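## Task

Bring plate hotel H1 in line with its manifest (slot 1: C15, slot 2: C51, slot 3: C16, slot 4: empty). Done when: every labelled plate named on the manifest, including any plate sitting on landing nest L1, is pushed fully home in its assigned slot with its ID label facing the front; every plate absent from the manifest or lacking a label sits flat within the locators of an unoccupied quarantine nest (QR1 or QR2); any slot whose listed ID matches no existing plate is left empty; plates that were already correctly stored or already quarantined stay where they began. Finally release the gripper and move the arm away.

## Robot and tools

Robot: one 7-joint arm with a two-finger gripper, working in a physics simulator. Joints in column order: waist, shoulder, upper arm roll, elbow, forearm roll, wrist pitch, wrist roll.

Frames: results report the gripper in the scene frame. Origin is on the table surface beneath the arm base; +z is up; looking along +x, +y points left. Positions are in metres, orientation is a wxyz quaternion, velocities in m/s and rad/s. The base may sit tilted on the table, and the reported hand position can be off, especially when reaching far. Gripper axes: fingers extend along its +z, close along its y. The reported end-effector point lies between the pads when closed, roughly 2 cm short of the fingertips; closing pushes the tips about 10 mm further along +z.

Tool execute_actions, argument actions: a list holding zero or one item. Empty list: just returns current state. An item with rows (and optional steps, 1 to 15, default 15) is a motion; each row lasts one control step of 1/30 s, and if rows run out the last row repeats. An item with only steps (up to 300) is a wait measured from the previous result. Optional pictures (boolean) toggles camera images; by default they are included.

Each row is one list of 8 numbers for the single arm: seven absolute joint target angles in radians (same convention as the Joint positions line), then the gripper opening on a scale from -1 (closed) to +1 (fully open, 84 mm between pads). These are targets, not offsets. Stated joint ranges: waist -6.283 to 6.283, shoulder -2.059 to 2.094, upper arm roll -6.283 to 6.283, elbow -0.192 to 3.927, forearm roll -6.283 to 6.283, wrist pitch -1.693 to 3.142, wrist roll -6.283 to 6.283. A call is rejected (nothing sent) if a target exceeds a range end by over 0.010 rad and is further out than that joint's last reported angle. True ends may differ from stated by up to 0.010 rad; overshooting targets get clipped at the real end and may produce a "joint sent to its limit" line, possibly referring to an earlier motion.

Motion limits: joint targets move at most 3.14 rad/s with 0.16 s to accelerate, all joints synchronised. Per step a target stays within 0.623 rad of the measured angle, and targets are scaled back if they would shift the gripper over 70 mm from where it is. Between calls the arm continues toward the last row sent until it has essentially stopped or a step is HELD; only a fresh action makes it push further.

Result lines: state line with end_effector_position, end_effector_quat_wxyz and velocities; Joint positions and Joint velocities in column order, the eighth value being pad gap in m (0.084 fully open); grip_measured, the measured opening on the command scale. "joint command not followed" means the clearance check altered or blocked targets (mounting blocks and posts count as arm). HELD flags steps where your row was not fully sent. MOTOR HOT appears from 65 °C; at 80 °C an OVER-TEMPERATURE FAULT brakes the arm until it cools. A torque fault (contact torque reaching a joint's load limit: waist 44.5, shoulder 44.5, upper arm roll 26.7, elbow 26.7, forearm roll 26.7, wrist pitch 17.8, wrist roll 17.8 N m, held weight included) backs the joint off, pauses 10 s and drops the remainder of the call.

Gripping: to hold, command an opening well under grip_measured; the lower, the tighter (about 24 N per pad max for objects up to ~6 cm). Fast closing can overpress. Echoing grip_measured still gives light pressure on narrow parts; wider ones may slip. The hand can only take a plate, block or reservoir across its width, on the body above the flange. Never drive a pad down onto a base flange; it can jam and may not release. Parts in hand may occasionally be tugged briefly, so grip firmly. Holding loads heats motors, so do not linger.

Stations: H1 is a 4-slot plate hotel, slot 1 lowest. Plates sit short end forward and count as home only when pushed against the back stop; sliding a plate along its shelf is permitted, but releasing one far from home may tip it off. A blank front end means either the plate is reversed or it has no label. RG is a regrip nest in front of H1; RG and recovery nest N6 may be used as intermediate spots. L1 is the landing nest. Quarantine nests QR1 and QR2 are marked red; every nest has a deck label.

Tool zoom_image: camera (cam_head_left, cam_head_right, cam_high, cam_low or cam_wrist, each 504x504) and region [x0, y0, x1, y1] in pixels from the top-left, at most 504 by 504. It magnifies the latest image from that camera, useful for reading IDs.

Tool finished_scene: argument scene, the number of the current scene; irreversible, grades it and loads the next. Open the hand and withdraw first.

Avoid: dropping or knocking anything off the table (ends the scene), slamming, hard hits or heavy pushes, and any arm stop.

Each tool is called after "Request:" as name([rows], argument=value, ...), one row to a line, values as JSON.

## Session

Request:
execute_actions(actions=[])

Scene clock: 0.00 s of 13600.00 s.
end_effector_position=(+0.1274, +0.4437, +0.2709) grip_measured=+1.00 end_effector_quat_wxyz=(+0.158, +0.959, +0.236, +0.022) end_effector_velocity=(-0.000, +0.000, +0.000) end_effector_angular_velocity=(+0.001, +0.000, +0.001)
Joint positions: [ 1.009 -0.344  0.505  0.863 -0.426  1.244  1.452  0.084]
Joint velocities: [ 0.    -0.001  0.001 -0.     0.    -0.    -0.     0.   ]

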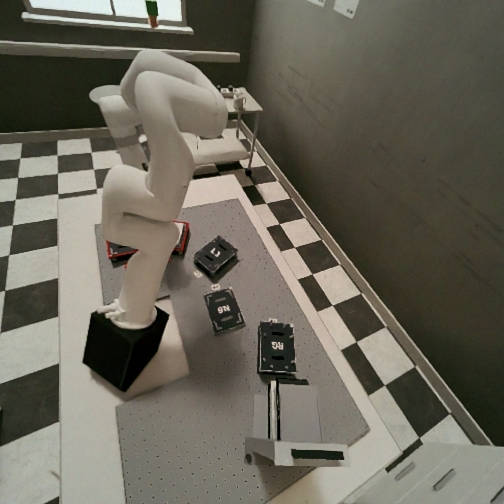

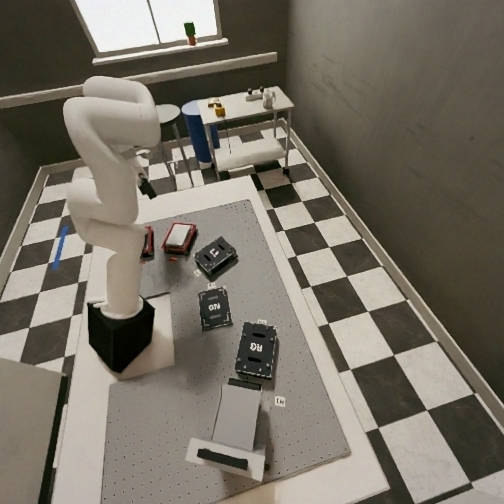

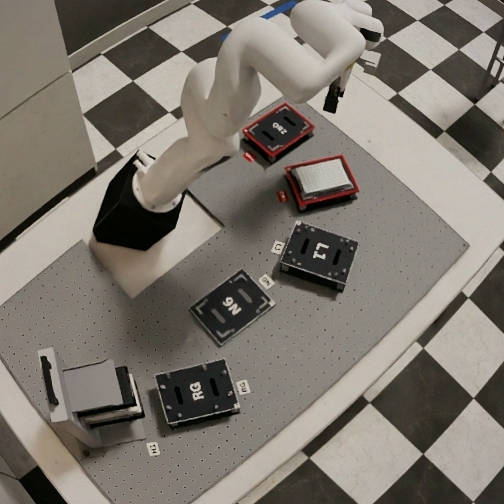

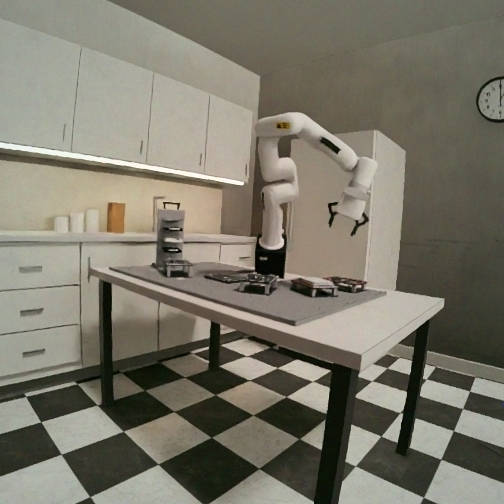

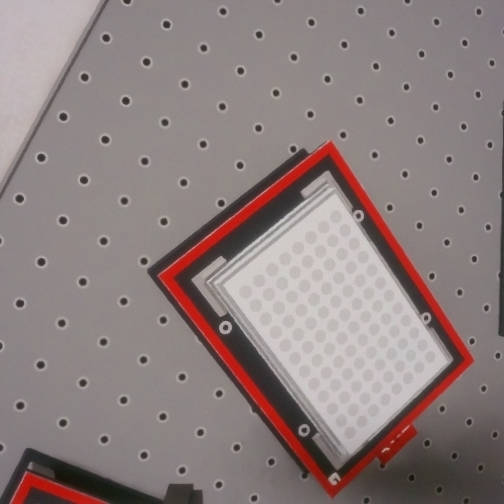

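Request:
zoom_image(camera="cam_low", region=[140, 195, 210, 285])

Request:
zoom_image(camera="cam_high", region=[20, 320, 260, 480])

Request:
zoom_image(camera="cam_head_left", region=[220, 310, 380, 480])

Region (140, 195, 210, 285) of cam_low's 504x504 image, scaled by 5.600, with more detail than that image has.

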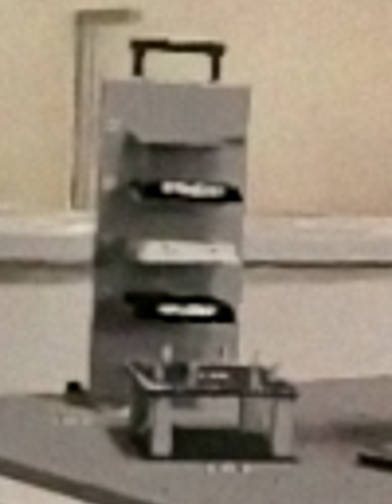

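Region (20, 320, 260, 480) of cam_high's 504x504 image, scaled by 2.100, with more detail than that image has.

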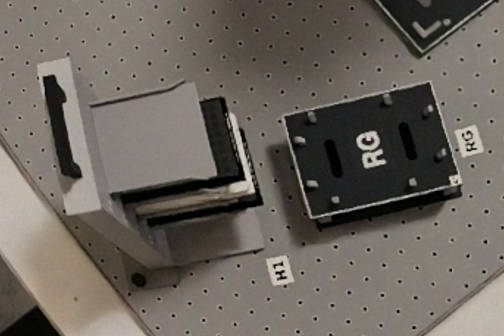

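Region (220, 310, 380, 480) of cam_head_left's 504x504 image, scaled by 2.965, with more detail than that image has; it fills the left 474 columns of this view, and the rest is white.

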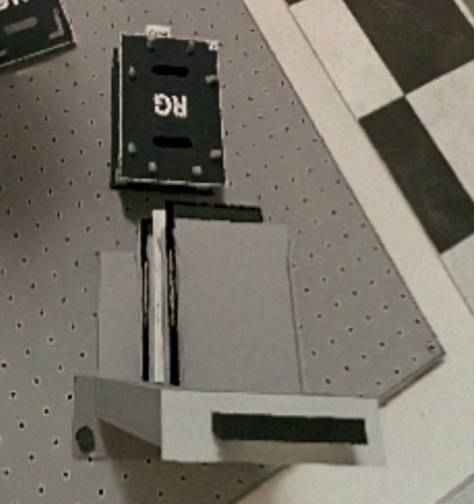

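Request:
execute_actions([
  {"rows":[[1.009,-0.340,0.48,0.868,-0.42,1.245,1.46,1],[1.009,-0.331,0.435,0.876,-0.41,1.246,1.47,1],[1.009,-0.318,0.37,0.888,-0.394,1.248,1.48,1],[1.009,-0.304,0.295,0.902,-0.376,1.25,1.495,1],[1.01,-0.290,0.22,0.916,-0.359,1.253,1.51,1],[1.01,-0.275,0.145,0.930,-0.341,1.255,1.525,1],[1.01,-0.261,0.07,0.944,-0.323,1.257,1.54,1],[1.01,-0.247,-0.005,0.958,-0.306,1.26,1.555,1],[1.01,-0.233,-0.08,0.972,-0.288,1.262,1.57,1],[1.011,-0.218,-0.155,0.986,-0.270,1.264,1.585,1],[1.011,-0.204,-0.23,1.000,-0.253,1.267,1.60,1],[1.011,-0.190,-0.305,1.014,-0.235,1.269,1.615,1],[1.011,-0.175,-0.38,1.028,-0.217,1.271,1.63,1],[1.011,-0.161,-0.455,1.042,-0.199,1.274,1.645,1],[1.011,-0.147,-0.53,1.056,-0.182,1.276,1.66,1]],"steps":15},
], pictures=false)

Request:
execute_actions([
  {"rows":[[1.012,-0.132,-0.605,1.070,-0.164,1.278,1.675,1],[1.012,-0.118,-0.68,1.084,-0.146,1.281,1.69,1],[1.012,-0.104,-0.755,1.098,-0.129,1.283,1.705,1],[1.012,-0.090,-0.83,1.112,-0.111,1.285,1.72,1],[1.012,-0.075,-0.905,1.126,-0.093,1.288,1.735,1],[1.012,-0.055,-0.98,1.140,-0.076,1.29,1.75,1],[1.012,-0.030,-1.05,1.152,-0.058,1.29,1.765,1],[1.012,0.0,-1.11,1.162,-0.042,1.288,1.78,1],[1.012,0.035,-1.16,1.170,-0.030,1.285,1.795,1],[1.013,0.075,-1.20,1.174,-0.020,1.28,1.81,1],[1.013,0.12,-1.235,1.175,-0.012,1.275,1.825,1],[1.013,0.17,-1.26,1.172,-0.006,1.268,1.84,1],[1.013,0.225,-1.28,1.167,-0.002,1.26,1.86,1],[1.013,0.28,-1.29,1.161,0,1.251,1.88,1],[1.013,0.335,-1.297,1.154,0,1.242,1.90,1]],"steps":15},
], pictures=false)

Request:
execute_actions([
  {"rows":[[1.013,0.39,-1.2974,1.147,0,1.232,1.92,1],[1.013,0.445,-1.2974,1.139,0,1.222,1.94,1],[1.014,0.50,-1.2974,1.132,0,1.213,1.96,1],[1.014,0.555,-1.2974,1.124,0,1.203,1.98,1],[1.014,0.61,-1.2974,1.117,0,1.194,2.0,1],[1.014,0.665,-1.2974,1.109,0,1.184,2.02,1],[1.014,0.72,-1.2974,1.101,0,1.175,2.04,1],[1.014,0.775,-1.2974,1.094,0,1.165,2.06,1],[1.014,0.83,-1.2974,1.086,0,1.155,2.078,1],[1.014,0.885,-1.2974,1.079,0,1.146,2.095,1],[1.014,0.935,-1.2974,1.072,0,1.137,2.11,1],[1.014,0.975,-1.2974,1.067,0,1.130,2.123,1],[1.0143,1.005,-1.2974,1.062,0,1.125,2.133,1],[1.0143,1.03,-1.2974,1.059,0,1.1205,2.14,1],[1.0143,1.0429,-1.2974,1.0573,0,1.1183,2.1446,1]],"steps":15},
], pictures=false)

Request:
execute_actions([
  {"steps":25},
])

Scene clock: 56.17 s of 13600.00 s.
end_effector_position=(+0.2513, +0.4061, +0.2160) grip_measured=+1.00 end_effector_quat_wxyz=(+0.234, +0.969, -0.039, -0.062) end_effector_velocity=(+0.308, -0.163, -0.132) end_effector_angular_velocity=(-0.460, +0.001, -1.429)
Joint positions: [ 1.009 -0.259  0.059  0.946 -0.321  1.258  1.542  0.084]
Joint velocities: [ 0.002  0.216 -1.125  0.209  0.266  0.035  0.224  0.   ]
Steps of this call (steps 1 to 90: nothing new was sent; then 52.67 s passed at rest; steps 91 to 105: all 15 steps of this action). Readings (joint positions):
91: [1.009 -0.344 0.505 0.863 -0.426 1.244 1.452]
92: [1.009 -0.343 0.501 0.864 -0.425 1.244 1.454]
94: [1.011 -0.338 0.474 0.870 -0.417 1.245 1.461]
98: [1.009 -0.310 0.328 0.897 -0.384 1.249 1.489]
105: the state above

Scene clock: 56.67 s of 13600.00 s.
end_effector_position=(+0.3813, +0.2907, +0.1499) grip_measured=+1.00 end_effector_quat_wxyz=(+0.325, +0.855, -0.392, -0.102) end_effector_velocity=(+0.157, -0.327, -0.178) end_effector_angular_velocity=(-0.868, -0.188, -1.174)
Joint positions: [ 1.011 -0.081 -0.486  1.069 -0.159  1.271  1.688  0.084]
Joint velocities: [ 0.002  0.638 -0.979  0.16   0.279 -0.035  0.336 -0.   ]
Steps of this call (steps 1 to 15: all 15 steps of this action). Readings (joint positions):
1: [1.009 -0.252 0.022 0.953 -0.313 1.259 1.549]
2: [1.009 -0.245 -0.015 0.960 -0.303 1.260 1.557]
4: [1.010 -0.229 -0.090 0.976 -0.284 1.263 1.574]
8: [1.010 -0.191 -0.238 1.012 -0.238 1.269 1.612]
15: the state above

Scene clock: 57.17 s of 13600.00 s.
end_effector_position=(+0.4133, +0.0956, +0.0845) grip_measured=+1.00 end_effector_quat_wxyz=(+0.485, +0.645, -0.590, +0.021) end_effector_velocity=(+0.007, -0.421, -0.043) end_effector_angular_velocity=(-1.350, -0.430, -0.473)
Joint positions: [ 1.013  0.333 -0.901  1.084 -0.072  1.216  1.883  0.084]
Joint velocities: [ 0.004  1.006 -0.713 -0.047  0.129 -0.17   0.461  0.   ]
Steps of this call (steps 1 to 15: all 15 steps of this action). Readings (joint positions):
1: [1.011 -0.059 -0.518 1.074 -0.150 1.269 1.699]
2: [1.011 -0.036 -0.549 1.078 -0.142 1.267 1.711]
4: [1.011 0.013 -0.609 1.084 -0.127 1.263 1.734]
8: [1.012 0.121 -0.722 1.089 -0.105 1.250 1.783]
15: the state above

Scene clock: 58.00 s of 13600.00 s.
end_effector_position=(+0.4345, -0.1227, +0.1592) grip_measured=+1.00 end_effector_quat_wxyz=(+0.605, +0.366, -0.606, +0.363) end_effector_velocity=(-0.001, -0.006, +0.006) end_effector_angular_velocity=(-0.025, -0.008, -0.001)
Joint positions: [ 1.015  1.04  -1.296  1.058 -0.     1.118  2.144  0.084]
Joint velocities: [-0.003  0.018 -0.01  -0.005  0.001 -0.002  0.006 -0.   ]
Steps of this call (steps 1 to 25: the robot went on to your last target). Readings (joint positions):
1: [1.013 0.368 -0.925 1.083 -0.068 1.210 1.899]
2: [1.013 0.403 -0.948 1.081 -0.063 1.205 1.914]
4: [1.013 0.478 -0.993 1.078 -0.055 1.194 1.943]
8: [1.014 0.642 -1.080 1.072 -0.039 1.172 2.002]
25: the state above

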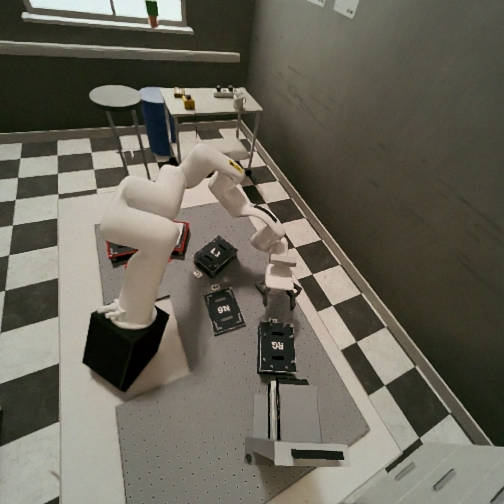

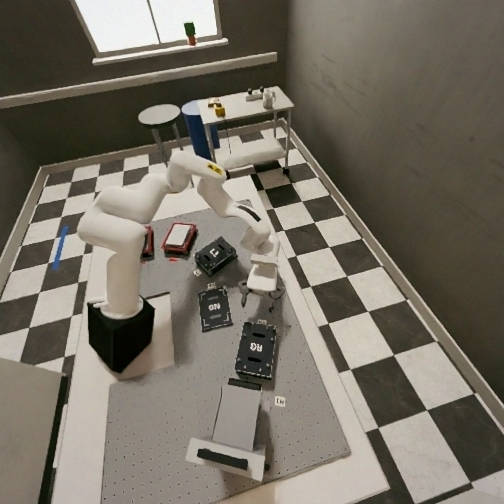

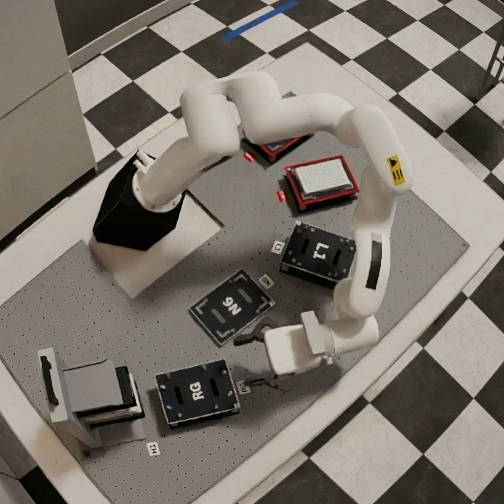

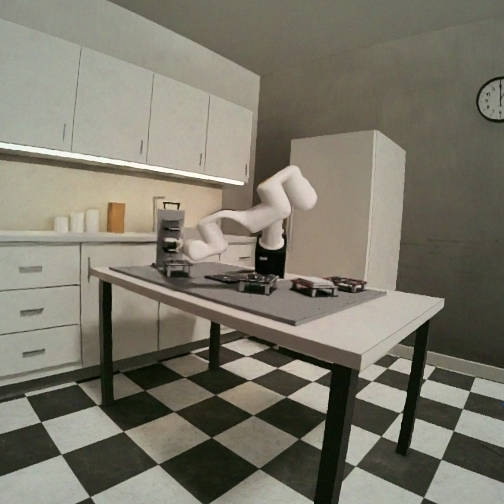

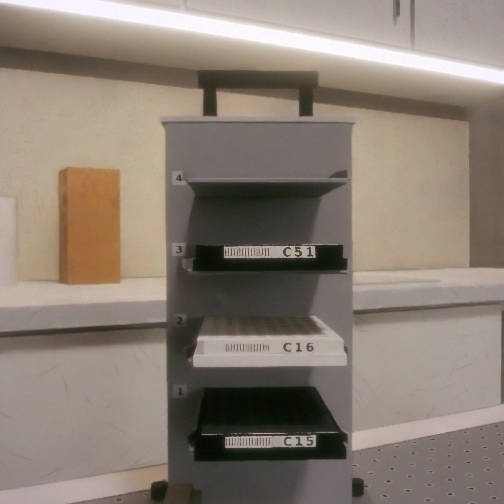

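Request:
execute_actions([
  {"steps":1},
])

Request:
zoom_image(camera="cam_wrist", region=[155, 100, 365, 290])

Request:
zoom_image(camera="cam_wrist", region=[155, 290, 365, 480])

Scene clock: 62.83 s of 13600.00 s.
end_effector_position=(+0.4342, -0.1235, +0.1601) grip_measured=+1.00 end_effector_quat_wxyz=(+0.606, +0.364, -0.606, +0.364) end_effector_velocity=(+0.000, -0.000, -0.000) end_effector_angular_velocity=(+0.000, +0.001, +0.000)
Joint positions: [ 1.014  1.043 -1.297  1.057  0.     1.118  2.145  0.084]
Joint velocities: [-0.     0.     0.    -0.    -0.    -0.001 -0.001 -0.   ]
Steps of this call (steps 1 to 30: the robot went on to your last target; steps 31 to 90: nothing new was sent; then 1.83 s passed at rest). Readings (joint positions):
1: [1.015 1.041 -1.297 1.058 -0.000 1.118 2.144]
2: [1.015 1.041 -1.297 1.058 -0.000 1.118 2.144]
4: [1.015 1.042 -1.297 1.058 -0.000 1.118 2.144]
8: [1.014 1.042 -1.297 1.057 -0.000 1.118 2.145]
90: the state above
The arm was judged still, so your last target was given up. Only a new action makes it travel on or press farther. Fingers that are still opening or closing keep moving.

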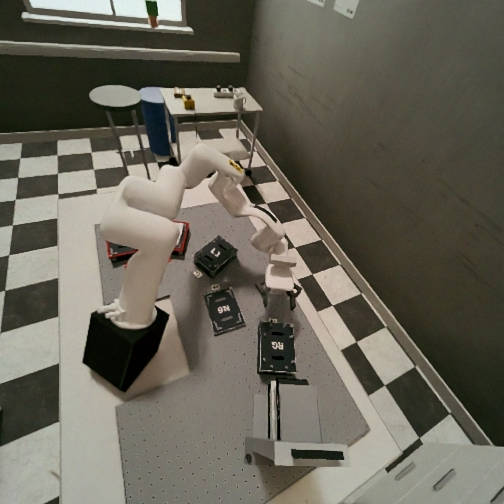

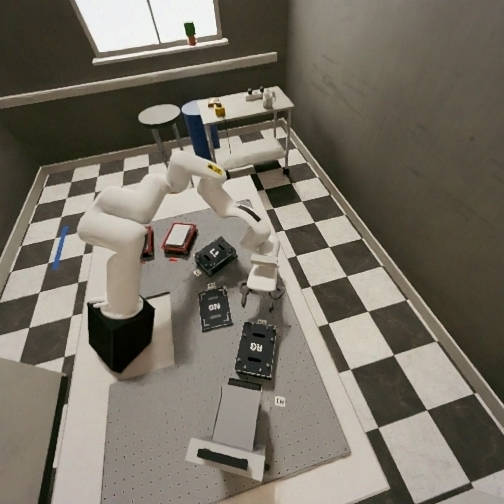

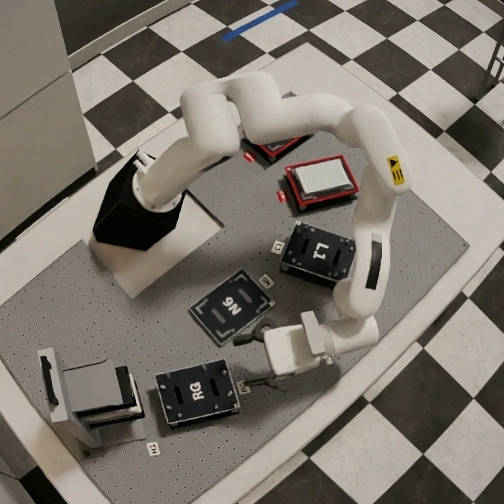

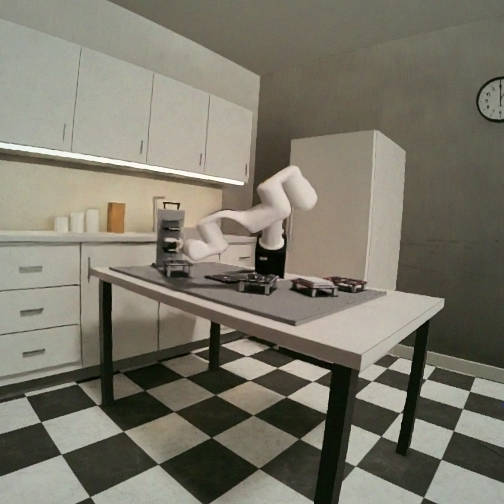

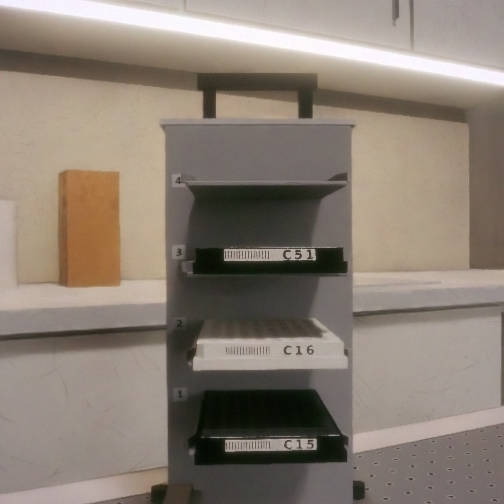

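Region (155, 100, 365, 290) of cam_wrist's 504x504 image, scaled by 2.400, with more detail than that image has; it fills the top 456 rows of this view, and the rest is white.

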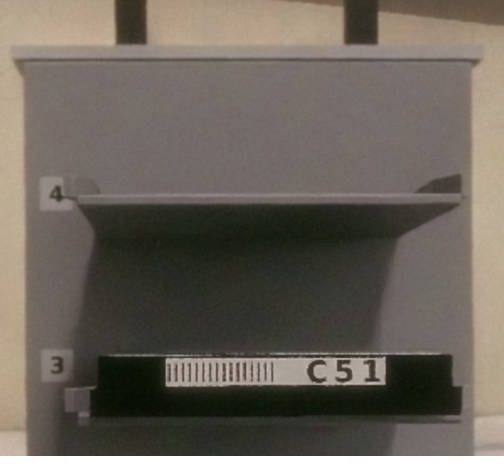

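Region (155, 290, 365, 480) of cam_wrist's 504x504 image, scaled by 2.400, with more detail than that image has; it fills the top 456 rows of this view, and the rest is white.

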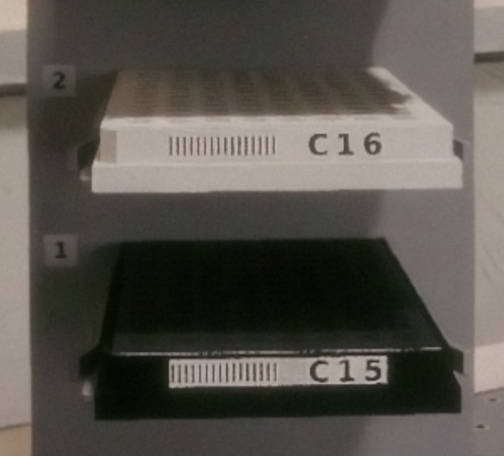

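Request:
execute_actions(actions=[])

Scene clock: 86.83 s of 13600.00 s.
end_effector_position=(+0.4342, -0.1235, +0.1601) grip_measured=+1.00 end_effector_quat_wxyz=(+0.606, +0.364, -0.606, +0.364) end_effector_velocity=(-0.000, -0.000, -0.000) end_effector_angular_velocity=(+0.001, +0.000, -0.000)
Joint positions: [ 1.014  1.043 -1.297  1.057 -0.     1.118  2.145  0.084]
Joint velocities: [-0.    -0.     0.001 -0.     0.001 -0.    -0.     0.   ]
Steps of this call (steps 1 to 90: nothing new was sent; then 21.00 s passed at rest). Readings (joint positions):
1: [1.014 1.043 -1.297 1.057 -0.000 1.118 2.145]
2: [1.014 1.043 -1.297 1.057 -0.000 1.118 2.145]
4: [1.014 1.043 -1.297 1.057 0.000 1.118 2.145]
8: [1.014 1.043 -1.297 1.057 0.000 1.118 2.145]
90: the state above

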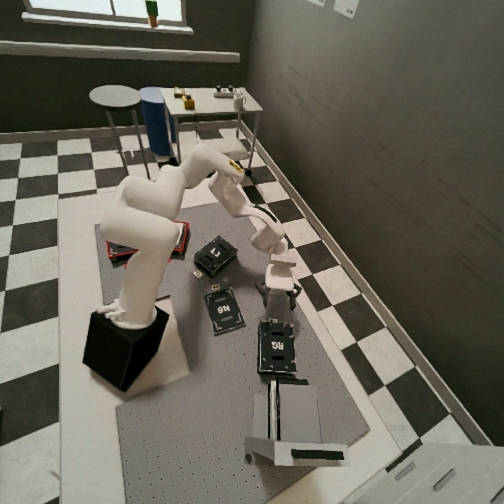

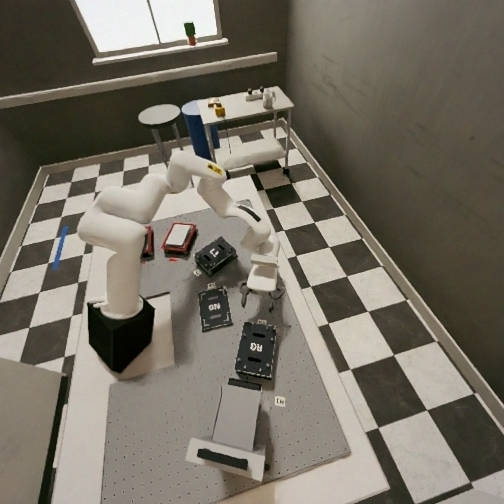

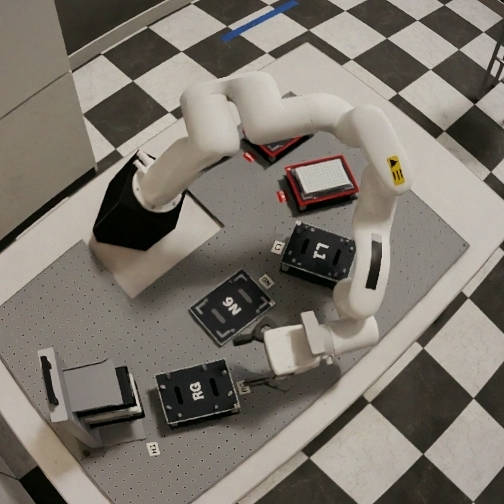

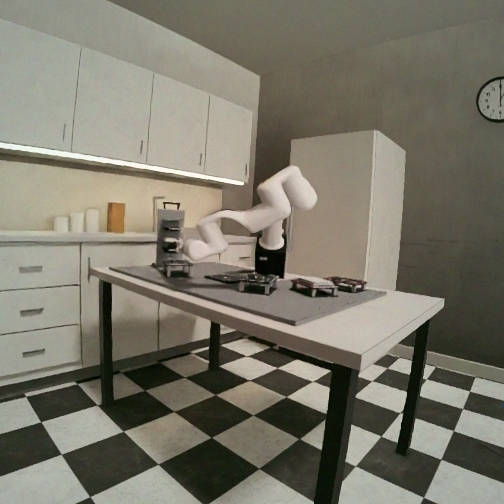

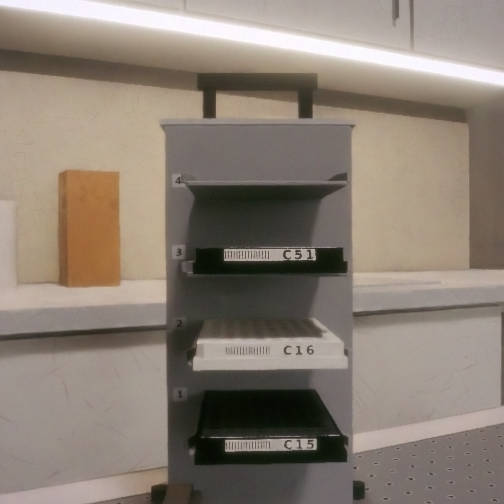

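Request:
execute_actions([
  {"rows":[[1.0130,1.0433,-1.2980,1.0545,0,1.1140,2.1276,0.9],[1.0103,1.0442,-1.2993,1.0490,0,1.1053,2.0937,0.8],[1.0062,1.0456,-1.3012,1.0407,0,1.0923,2.0427,0.7],[1.0009,1.0473,-1.3037,1.0296,0,1.0750,1.9748,0.6],[0.9942,1.0496,-1.3068,1.0157,0,1.0534,1.8899,0.5],[0.9874,1.0518,-1.3099,1.0018,0,1.0317,1.8050,0.4],[0.9807,1.0540,-1.3131,0.9879,0,1.0101,1.7201,0.3],[0.9740,1.0562,-1.3162,0.9741,0,0.9884,1.6351,0.2],[0.9673,1.0584,-1.3193,0.9602,0,0.9668,1.5502,0.1],[0.9606,1.0607,-1.3225,0.9463,0,0.9451,1.4653,0],[0.9539,1.0629,-1.3256,0.9324,0,0.9235,1.3804,-0.1],[0.9472,1.0651,-1.3288,0.9186,0,0.9018,1.2955,-0.2],[0.9404,1.0673,-1.3319,0.9047,0,0.8802,1.2106,-0.3],[0.9337,1.0695,-1.3350,0.8908,0,0.8585,1.1257,-0.3],[0.9270,1.0718,-1.3382,0.8769,0,0.8369,1.0408,-0.3]],"steps":15},
], pictures=false)

Request:
execute_actions([
  {"rows":[[0.9203,1.0740,-1.3413,0.8631,0,0.8152,0.9559,-0.3],[0.9136,1.0762,-1.3444,0.8492,0,0.7936,0.8710,-0.3],[0.9069,1.0784,-1.3476,0.8353,0,0.7719,0.7860,-0.3],[0.9001,1.0806,-1.3507,0.8214,0,0.7503,0.7011,-0.3],[0.8934,1.0829,-1.3538,0.8076,0,0.7286,0.6162,-0.3],[0.8881,1.0846,-1.3563,0.7965,0,0.7113,0.5483,-0.3],[0.8840,1.0860,-1.3582,0.7881,0,0.6983,0.4973,-0.3],[0.8813,1.0869,-1.3595,0.7826,0,0.6896,0.4634,-0.3],[0.8800,1.0873,-1.3601,0.7798,0,0.6853,0.4464,-0.3]],"steps":15},
])

Scene clock: 124.90 s of 13600.00 s.
end_effector_position=(+0.4199, -0.1777, +0.1801) grip_measured=-0.28 end_effector_quat_wxyz=(+0.686, +0.535, -0.464, +0.166) end_effector_velocity=(-0.062, -0.180, +0.079) end_effector_angular_velocity=(+1.011, +1.951, +0.053)
Joint positions: [ 0.961  1.061 -1.323  0.947 -0.     0.947  1.472  0.032]
Joint velocities: [-0.189  0.063 -0.087 -0.388 -0.    -0.605 -2.376 -0.036]
Steps of this call (steps 1 to 90: nothing new was sent; then 34.57 s passed at rest; steps 91 to 105: all 15 steps of this action). Readings (joint positions):
91: [1.014 1.043 -1.297 1.057 0.000 1.118 2.144]
92: [1.014 1.043 -1.297 1.057 0.000 1.117 2.140]
94: [1.013 1.044 -1.298 1.053 0.000 1.111 2.116]
98: [1.001 1.048 -1.304 1.029 0.000 1.072 1.965]
105: the state above

Scene clock: 125.40 s of 13600.00 s.
end_effector_position=(+0.3875, -0.2459, +0.2182) grip_measured=-0.32 end_effector_quat_wxyz=(+0.691, +0.687, -0.169, -0.151) end_effector_velocity=(-0.001, -0.015, +0.005) end_effector_angular_velocity=(+0.166, +0.309, +0.039)
Joint positions: [ 0.881  1.087 -1.359  0.783 -0.     0.693  0.474  0.03 ]
Joint velocities: [-0.017  0.007 -0.006 -0.04  -0.    -0.098 -0.365  0.   ]
Steps of this call (steps 1 to 15: all 15 steps of this action). Readings (joint positions):
1: [0.954 1.063 -1.325 0.934 -0.000 0.927 1.392]
2: [0.948 1.065 -1.328 0.921 -0.000 0.906 1.311]
4: [0.935 1.069 -1.334 0.894 -0.000 0.864 1.146]
8: [0.909 1.078 -1.347 0.840 -0.000 0.779 0.814]
15: the state above

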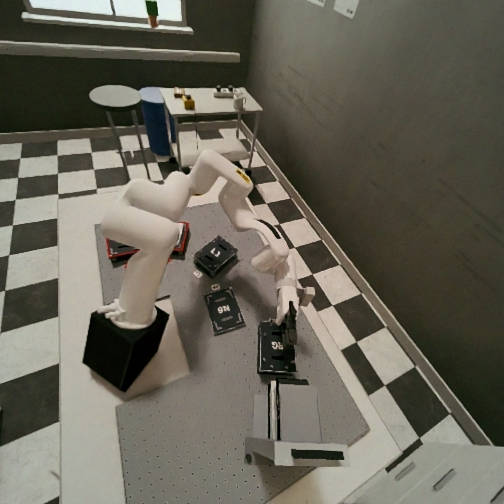

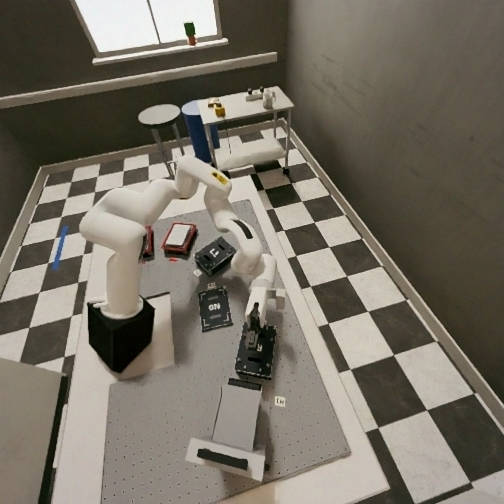

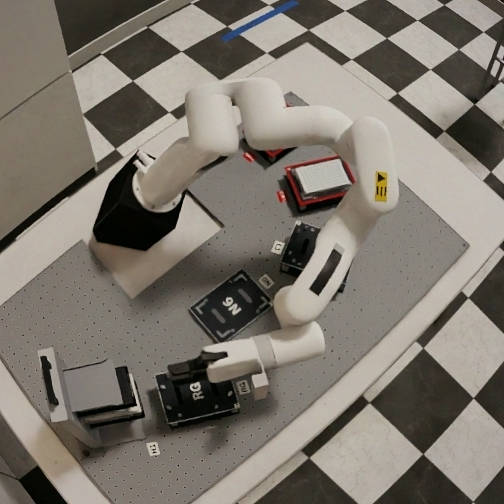

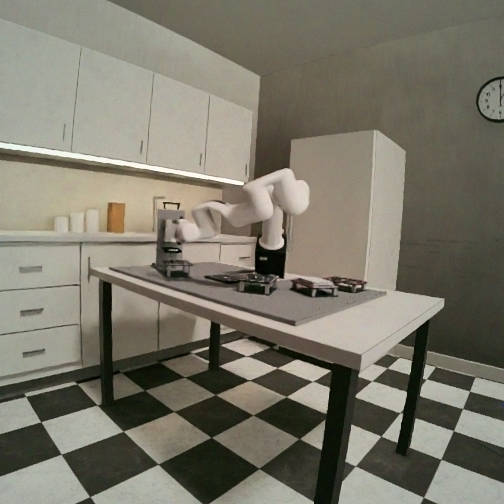

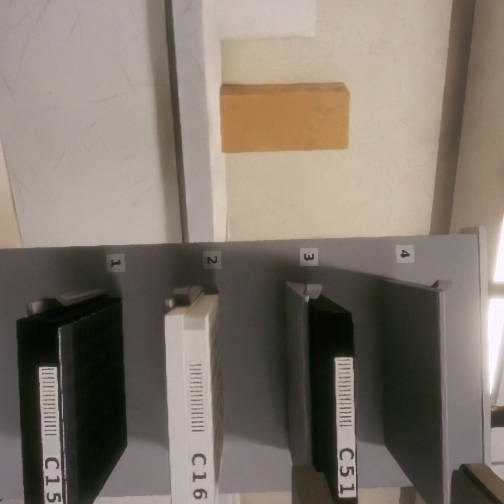

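Request:
execute_actions(actions=[])

Request:
zoom_image(camera="cam_wrist", region=[140, 230, 392, 504])

Request:
zoom_image(camera="cam_wrist", region=[260, 230, 504, 504])

Scene clock: 129.87 s of 13600.00 s.
end_effector_position=(+0.3871, -0.2471, +0.2188) grip_measured=-0.32 end_effector_quat_wxyz=(+0.689, +0.689, -0.159, -0.159) end_effector_velocity=(+0.000, +0.000, +0.000) end_effector_angular_velocity=(+0.000, -0.001, +0.000)
Joint positions: [ 0.88   1.087 -1.36   0.78  -0.     0.685  0.446  0.03 ]
Joint velocities: [ 0. -0. -0.  0.  0. -0.  0.  0.]
Steps of this call (steps 1 to 30: the robot went on to your last target; steps 31 to 90: nothing new was sent; then 1.47 s passed at rest). Readings (joint positions):
1: [0.881 1.087 -1.360 0.782 0.000 0.690 0.464]
2: [0.881 1.087 -1.360 0.782 0.000 0.688 0.458]
4: [0.881 1.087 -1.359 0.782 0.000 0.686 0.452]
8: [0.881 1.087 -1.360 0.780 0.000 0.685 0.448]
90: the state above
The arm was judged still, so your last target was given up. Only a new action makes it travel on or press farther. Fingers that are still opening or closing keep moving.

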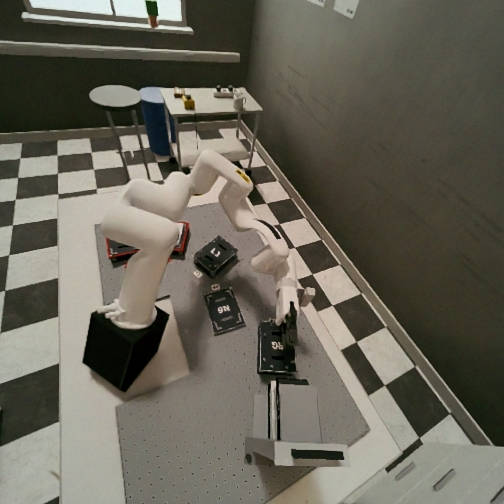

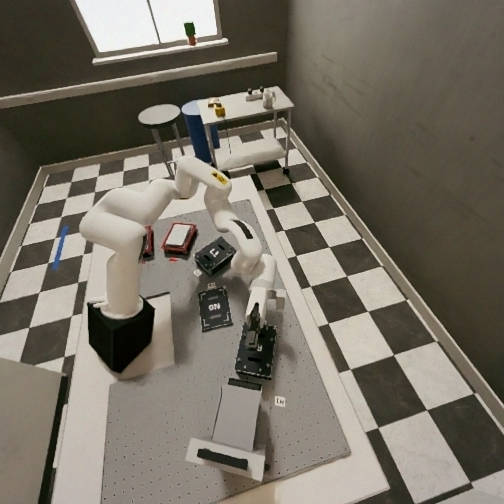

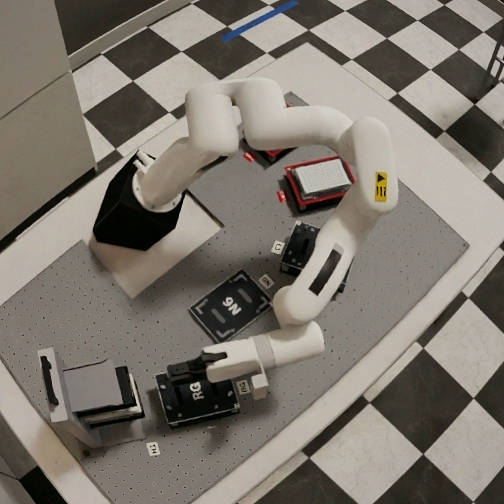

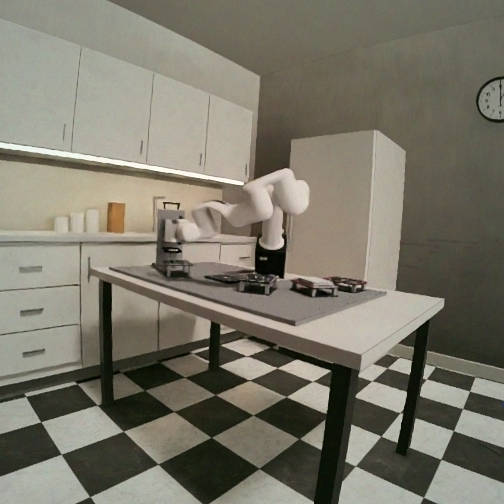

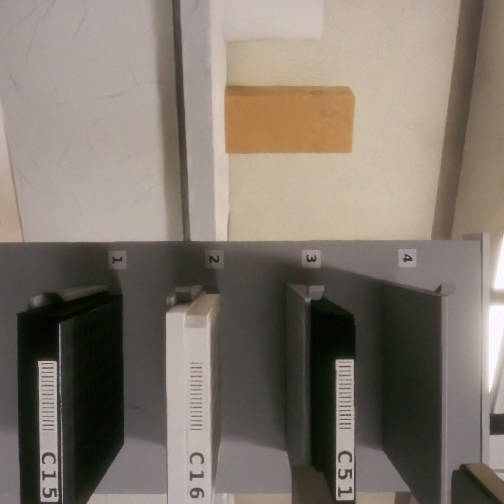

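Region (140, 230, 392, 504) of cam_wrist's 504x504 image, scaled by 1.839, with more detail than that image has; it fills the left 464 columns of this view, and the rest is white.

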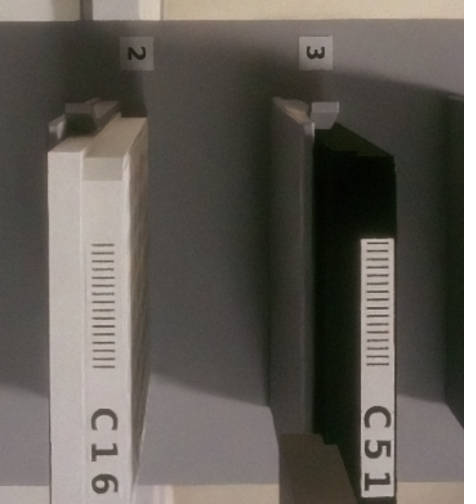

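Region (260, 230, 504, 504) of cam_wrist's 504x504 image, scaled by 1.839, with more detail than that image has; it fills the left 449 columns of this view, and the rest is white.

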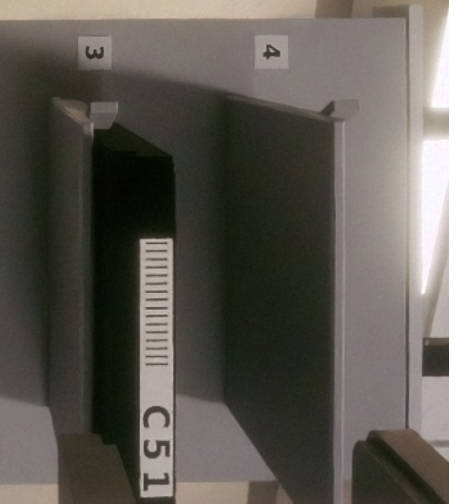

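Request:
zoom_image(camera="cam_wrist", region=[280, 270, 460, 370])

Request:
zoom_image(camera="cam_wrist", region=[0, 270, 230, 370])

Request:
zoom_image(camera="cam_high", region=[30, 330, 200, 470])

Region (280, 270, 460, 370) of cam_wrist's 504x504 image, scaled by 2.800, with more detail than that image has.

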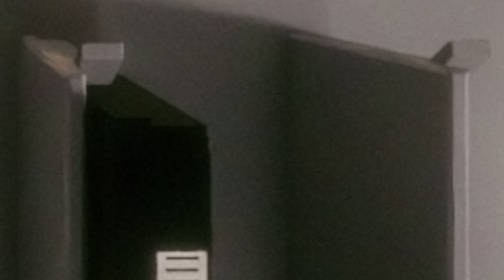

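Region (0, 270, 230, 370) of cam_wrist's 504x504 image, scaled by 2.191, with more detail than that image has; it fills the top 219 rows of this view, and the rest is white.

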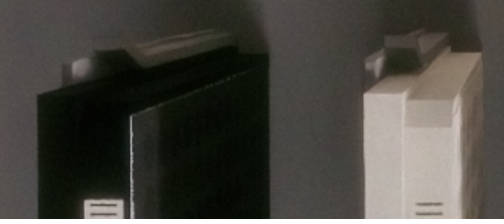

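Region (30, 330, 200, 470) of cam_high's 504x504 image, scaled by 2.965, with more detail than that image has; it fills the top 415 rows of this view, and the rest is white.

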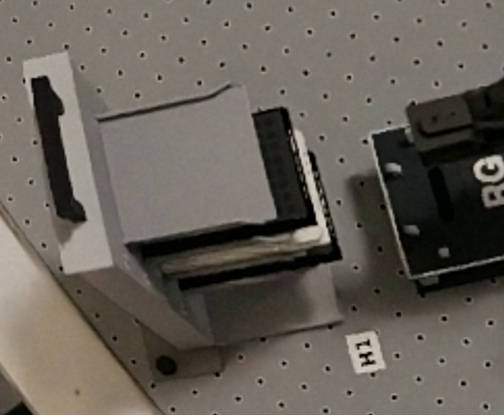

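Request:
execute_actions([
  {"rows":[[0.8723,1.0888,-1.3565,0.7778,0,0.6764,0.4464,-0.3],[0.8546,1.0921,-1.3482,0.7730,0,0.6555,0.4464,-0.3],[0.8285,1.0975,-1.3363,0.7672,0,0.6259,0.4464,-0.3],[0.8019,1.1034,-1.3243,0.7625,0,0.5967,0.4464,-0.3],[0.7746,1.1098,-1.3121,0.7588,0,0.5677,0.4464,-0.3],[0.7467,1.1167,-1.2999,0.7561,0,0.5390,0.4464,-0.3],[0.7181,1.1241,-1.2875,0.7545,0,0.5106,0.4464,-0.3],[0.6890,1.1320,-1.2751,0.7539,0,0.4825,0.4464,-0.3],[0.6652,1.1387,-1.2651,0.7542,0,0.4602,0.4464,-0.3],[0.6471,1.1439,-1.2575,0.7549,0,0.4436,0.4464,-0.3],[0.6349,1.1475,-1.2524,0.7555,0,0.4326,0.4464,-0.3],[0.6288,1.1494,-1.2499,0.7559,0,0.4271,0.4464,-0.3]],"steps":15},
], pictures=false)

Request:
execute_actions([
  {"steps":12},
])

Request:
zoom_image(camera="cam_wrist", region=[252, 280, 504, 504])

Request:
zoom_image(camera="cam_wrist", region=[90, 280, 342, 504])

Scene clock: 203.63 s of 13600.00 s.
end_effector_position=(+0.3488, -0.3230, +0.2204) grip_measured=-0.32 end_effector_quat_wxyz=(+0.690, +0.687, -0.161, -0.160) end_effector_velocity=(-0.036, -0.074, -0.002) end_effector_angular_velocity=(+0.009, -0.002, +0.009)
Joint positions: [ 0.646  1.145 -1.258  0.754 -0.     0.447  0.446  0.03 ]
Joint velocities: [-0.249  0.069  0.105  0.004 -0.001 -0.245 -0.     0.   ]
Steps of this call (steps 1 to 90: nothing new was sent; then 70.27 s passed at rest; steps 91 to 105: all 15 steps of this action). Readings (joint positions):
91: [0.880 1.087 -1.360 0.780 -0.000 0.685 0.446]
92: [0.878 1.088 -1.359 0.780 0.000 0.683 0.446]
94: [0.866 1.090 -1.353 0.777 0.000 0.666 0.446]
98: [0.793 1.106 -1.320 0.763 -0.000 0.588 0.446]
105: the state above

Scene clock: 204.03 s of 13600.00 s.
end_effector_position=(+0.3482, -0.3277, +0.2187) grip_measured=-0.32 end_effector_quat_wxyz=(+0.689, +0.689, -0.159, -0.159) end_effector_velocity=(-0.002, -0.001, +0.001) end_effector_angular_velocity=(-0.003, +0.000, -0.004)
Joint positions: [ 0.63   1.149 -1.25   0.756  0.     0.427  0.446  0.03 ]
Joint velocities: [-0.004  0.001  0.    -0.002 -0.    -0.001 -0.    -0.   ]
Steps of this call (steps 1 to 12: the robot went on to your last target). Readings (joint positions):
1: [0.639 1.146 -1.255 0.754 -0.000 0.440 0.446]
2: [0.635 1.148 -1.254 0.755 0.000 0.436 0.446]
4: [0.632 1.148 -1.251 0.756 0.000 0.430 0.446]
8: [0.630 1.149 -1.250 0.757 0.000 0.428 0.446]
12: the state above

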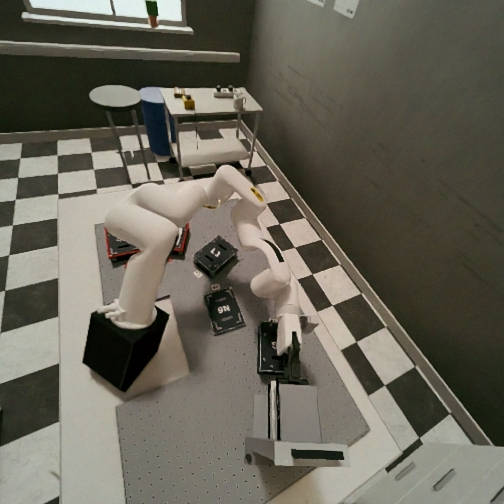

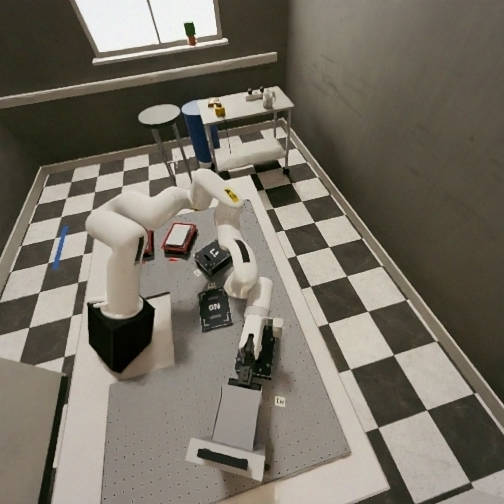

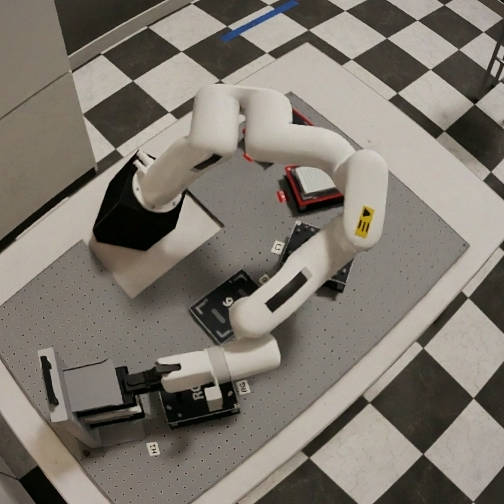

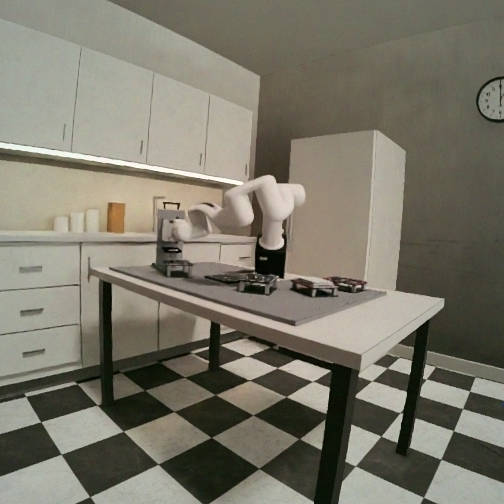

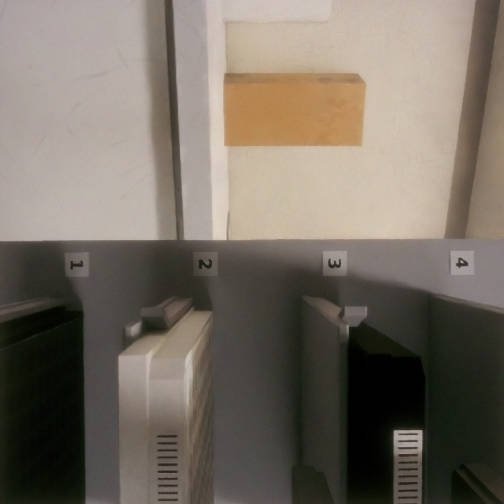

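Region (252, 280, 504, 504) of cam_wrist's 504x504 image, scaled by 2.000, with more detail than that image has.

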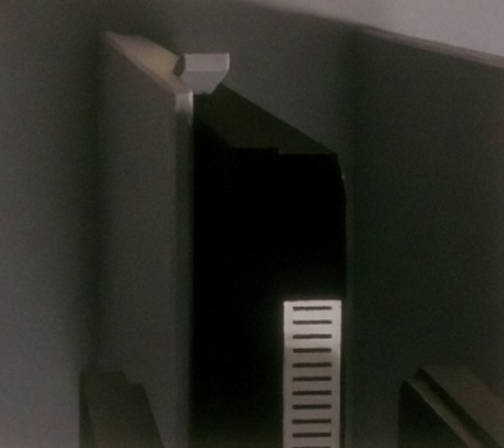

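Region (90, 280, 342, 504) of cam_wrist's 504x504 image, scaled by 2.000, with more detail than that image has.

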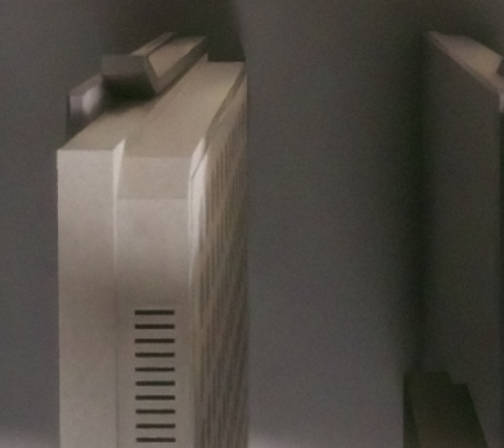

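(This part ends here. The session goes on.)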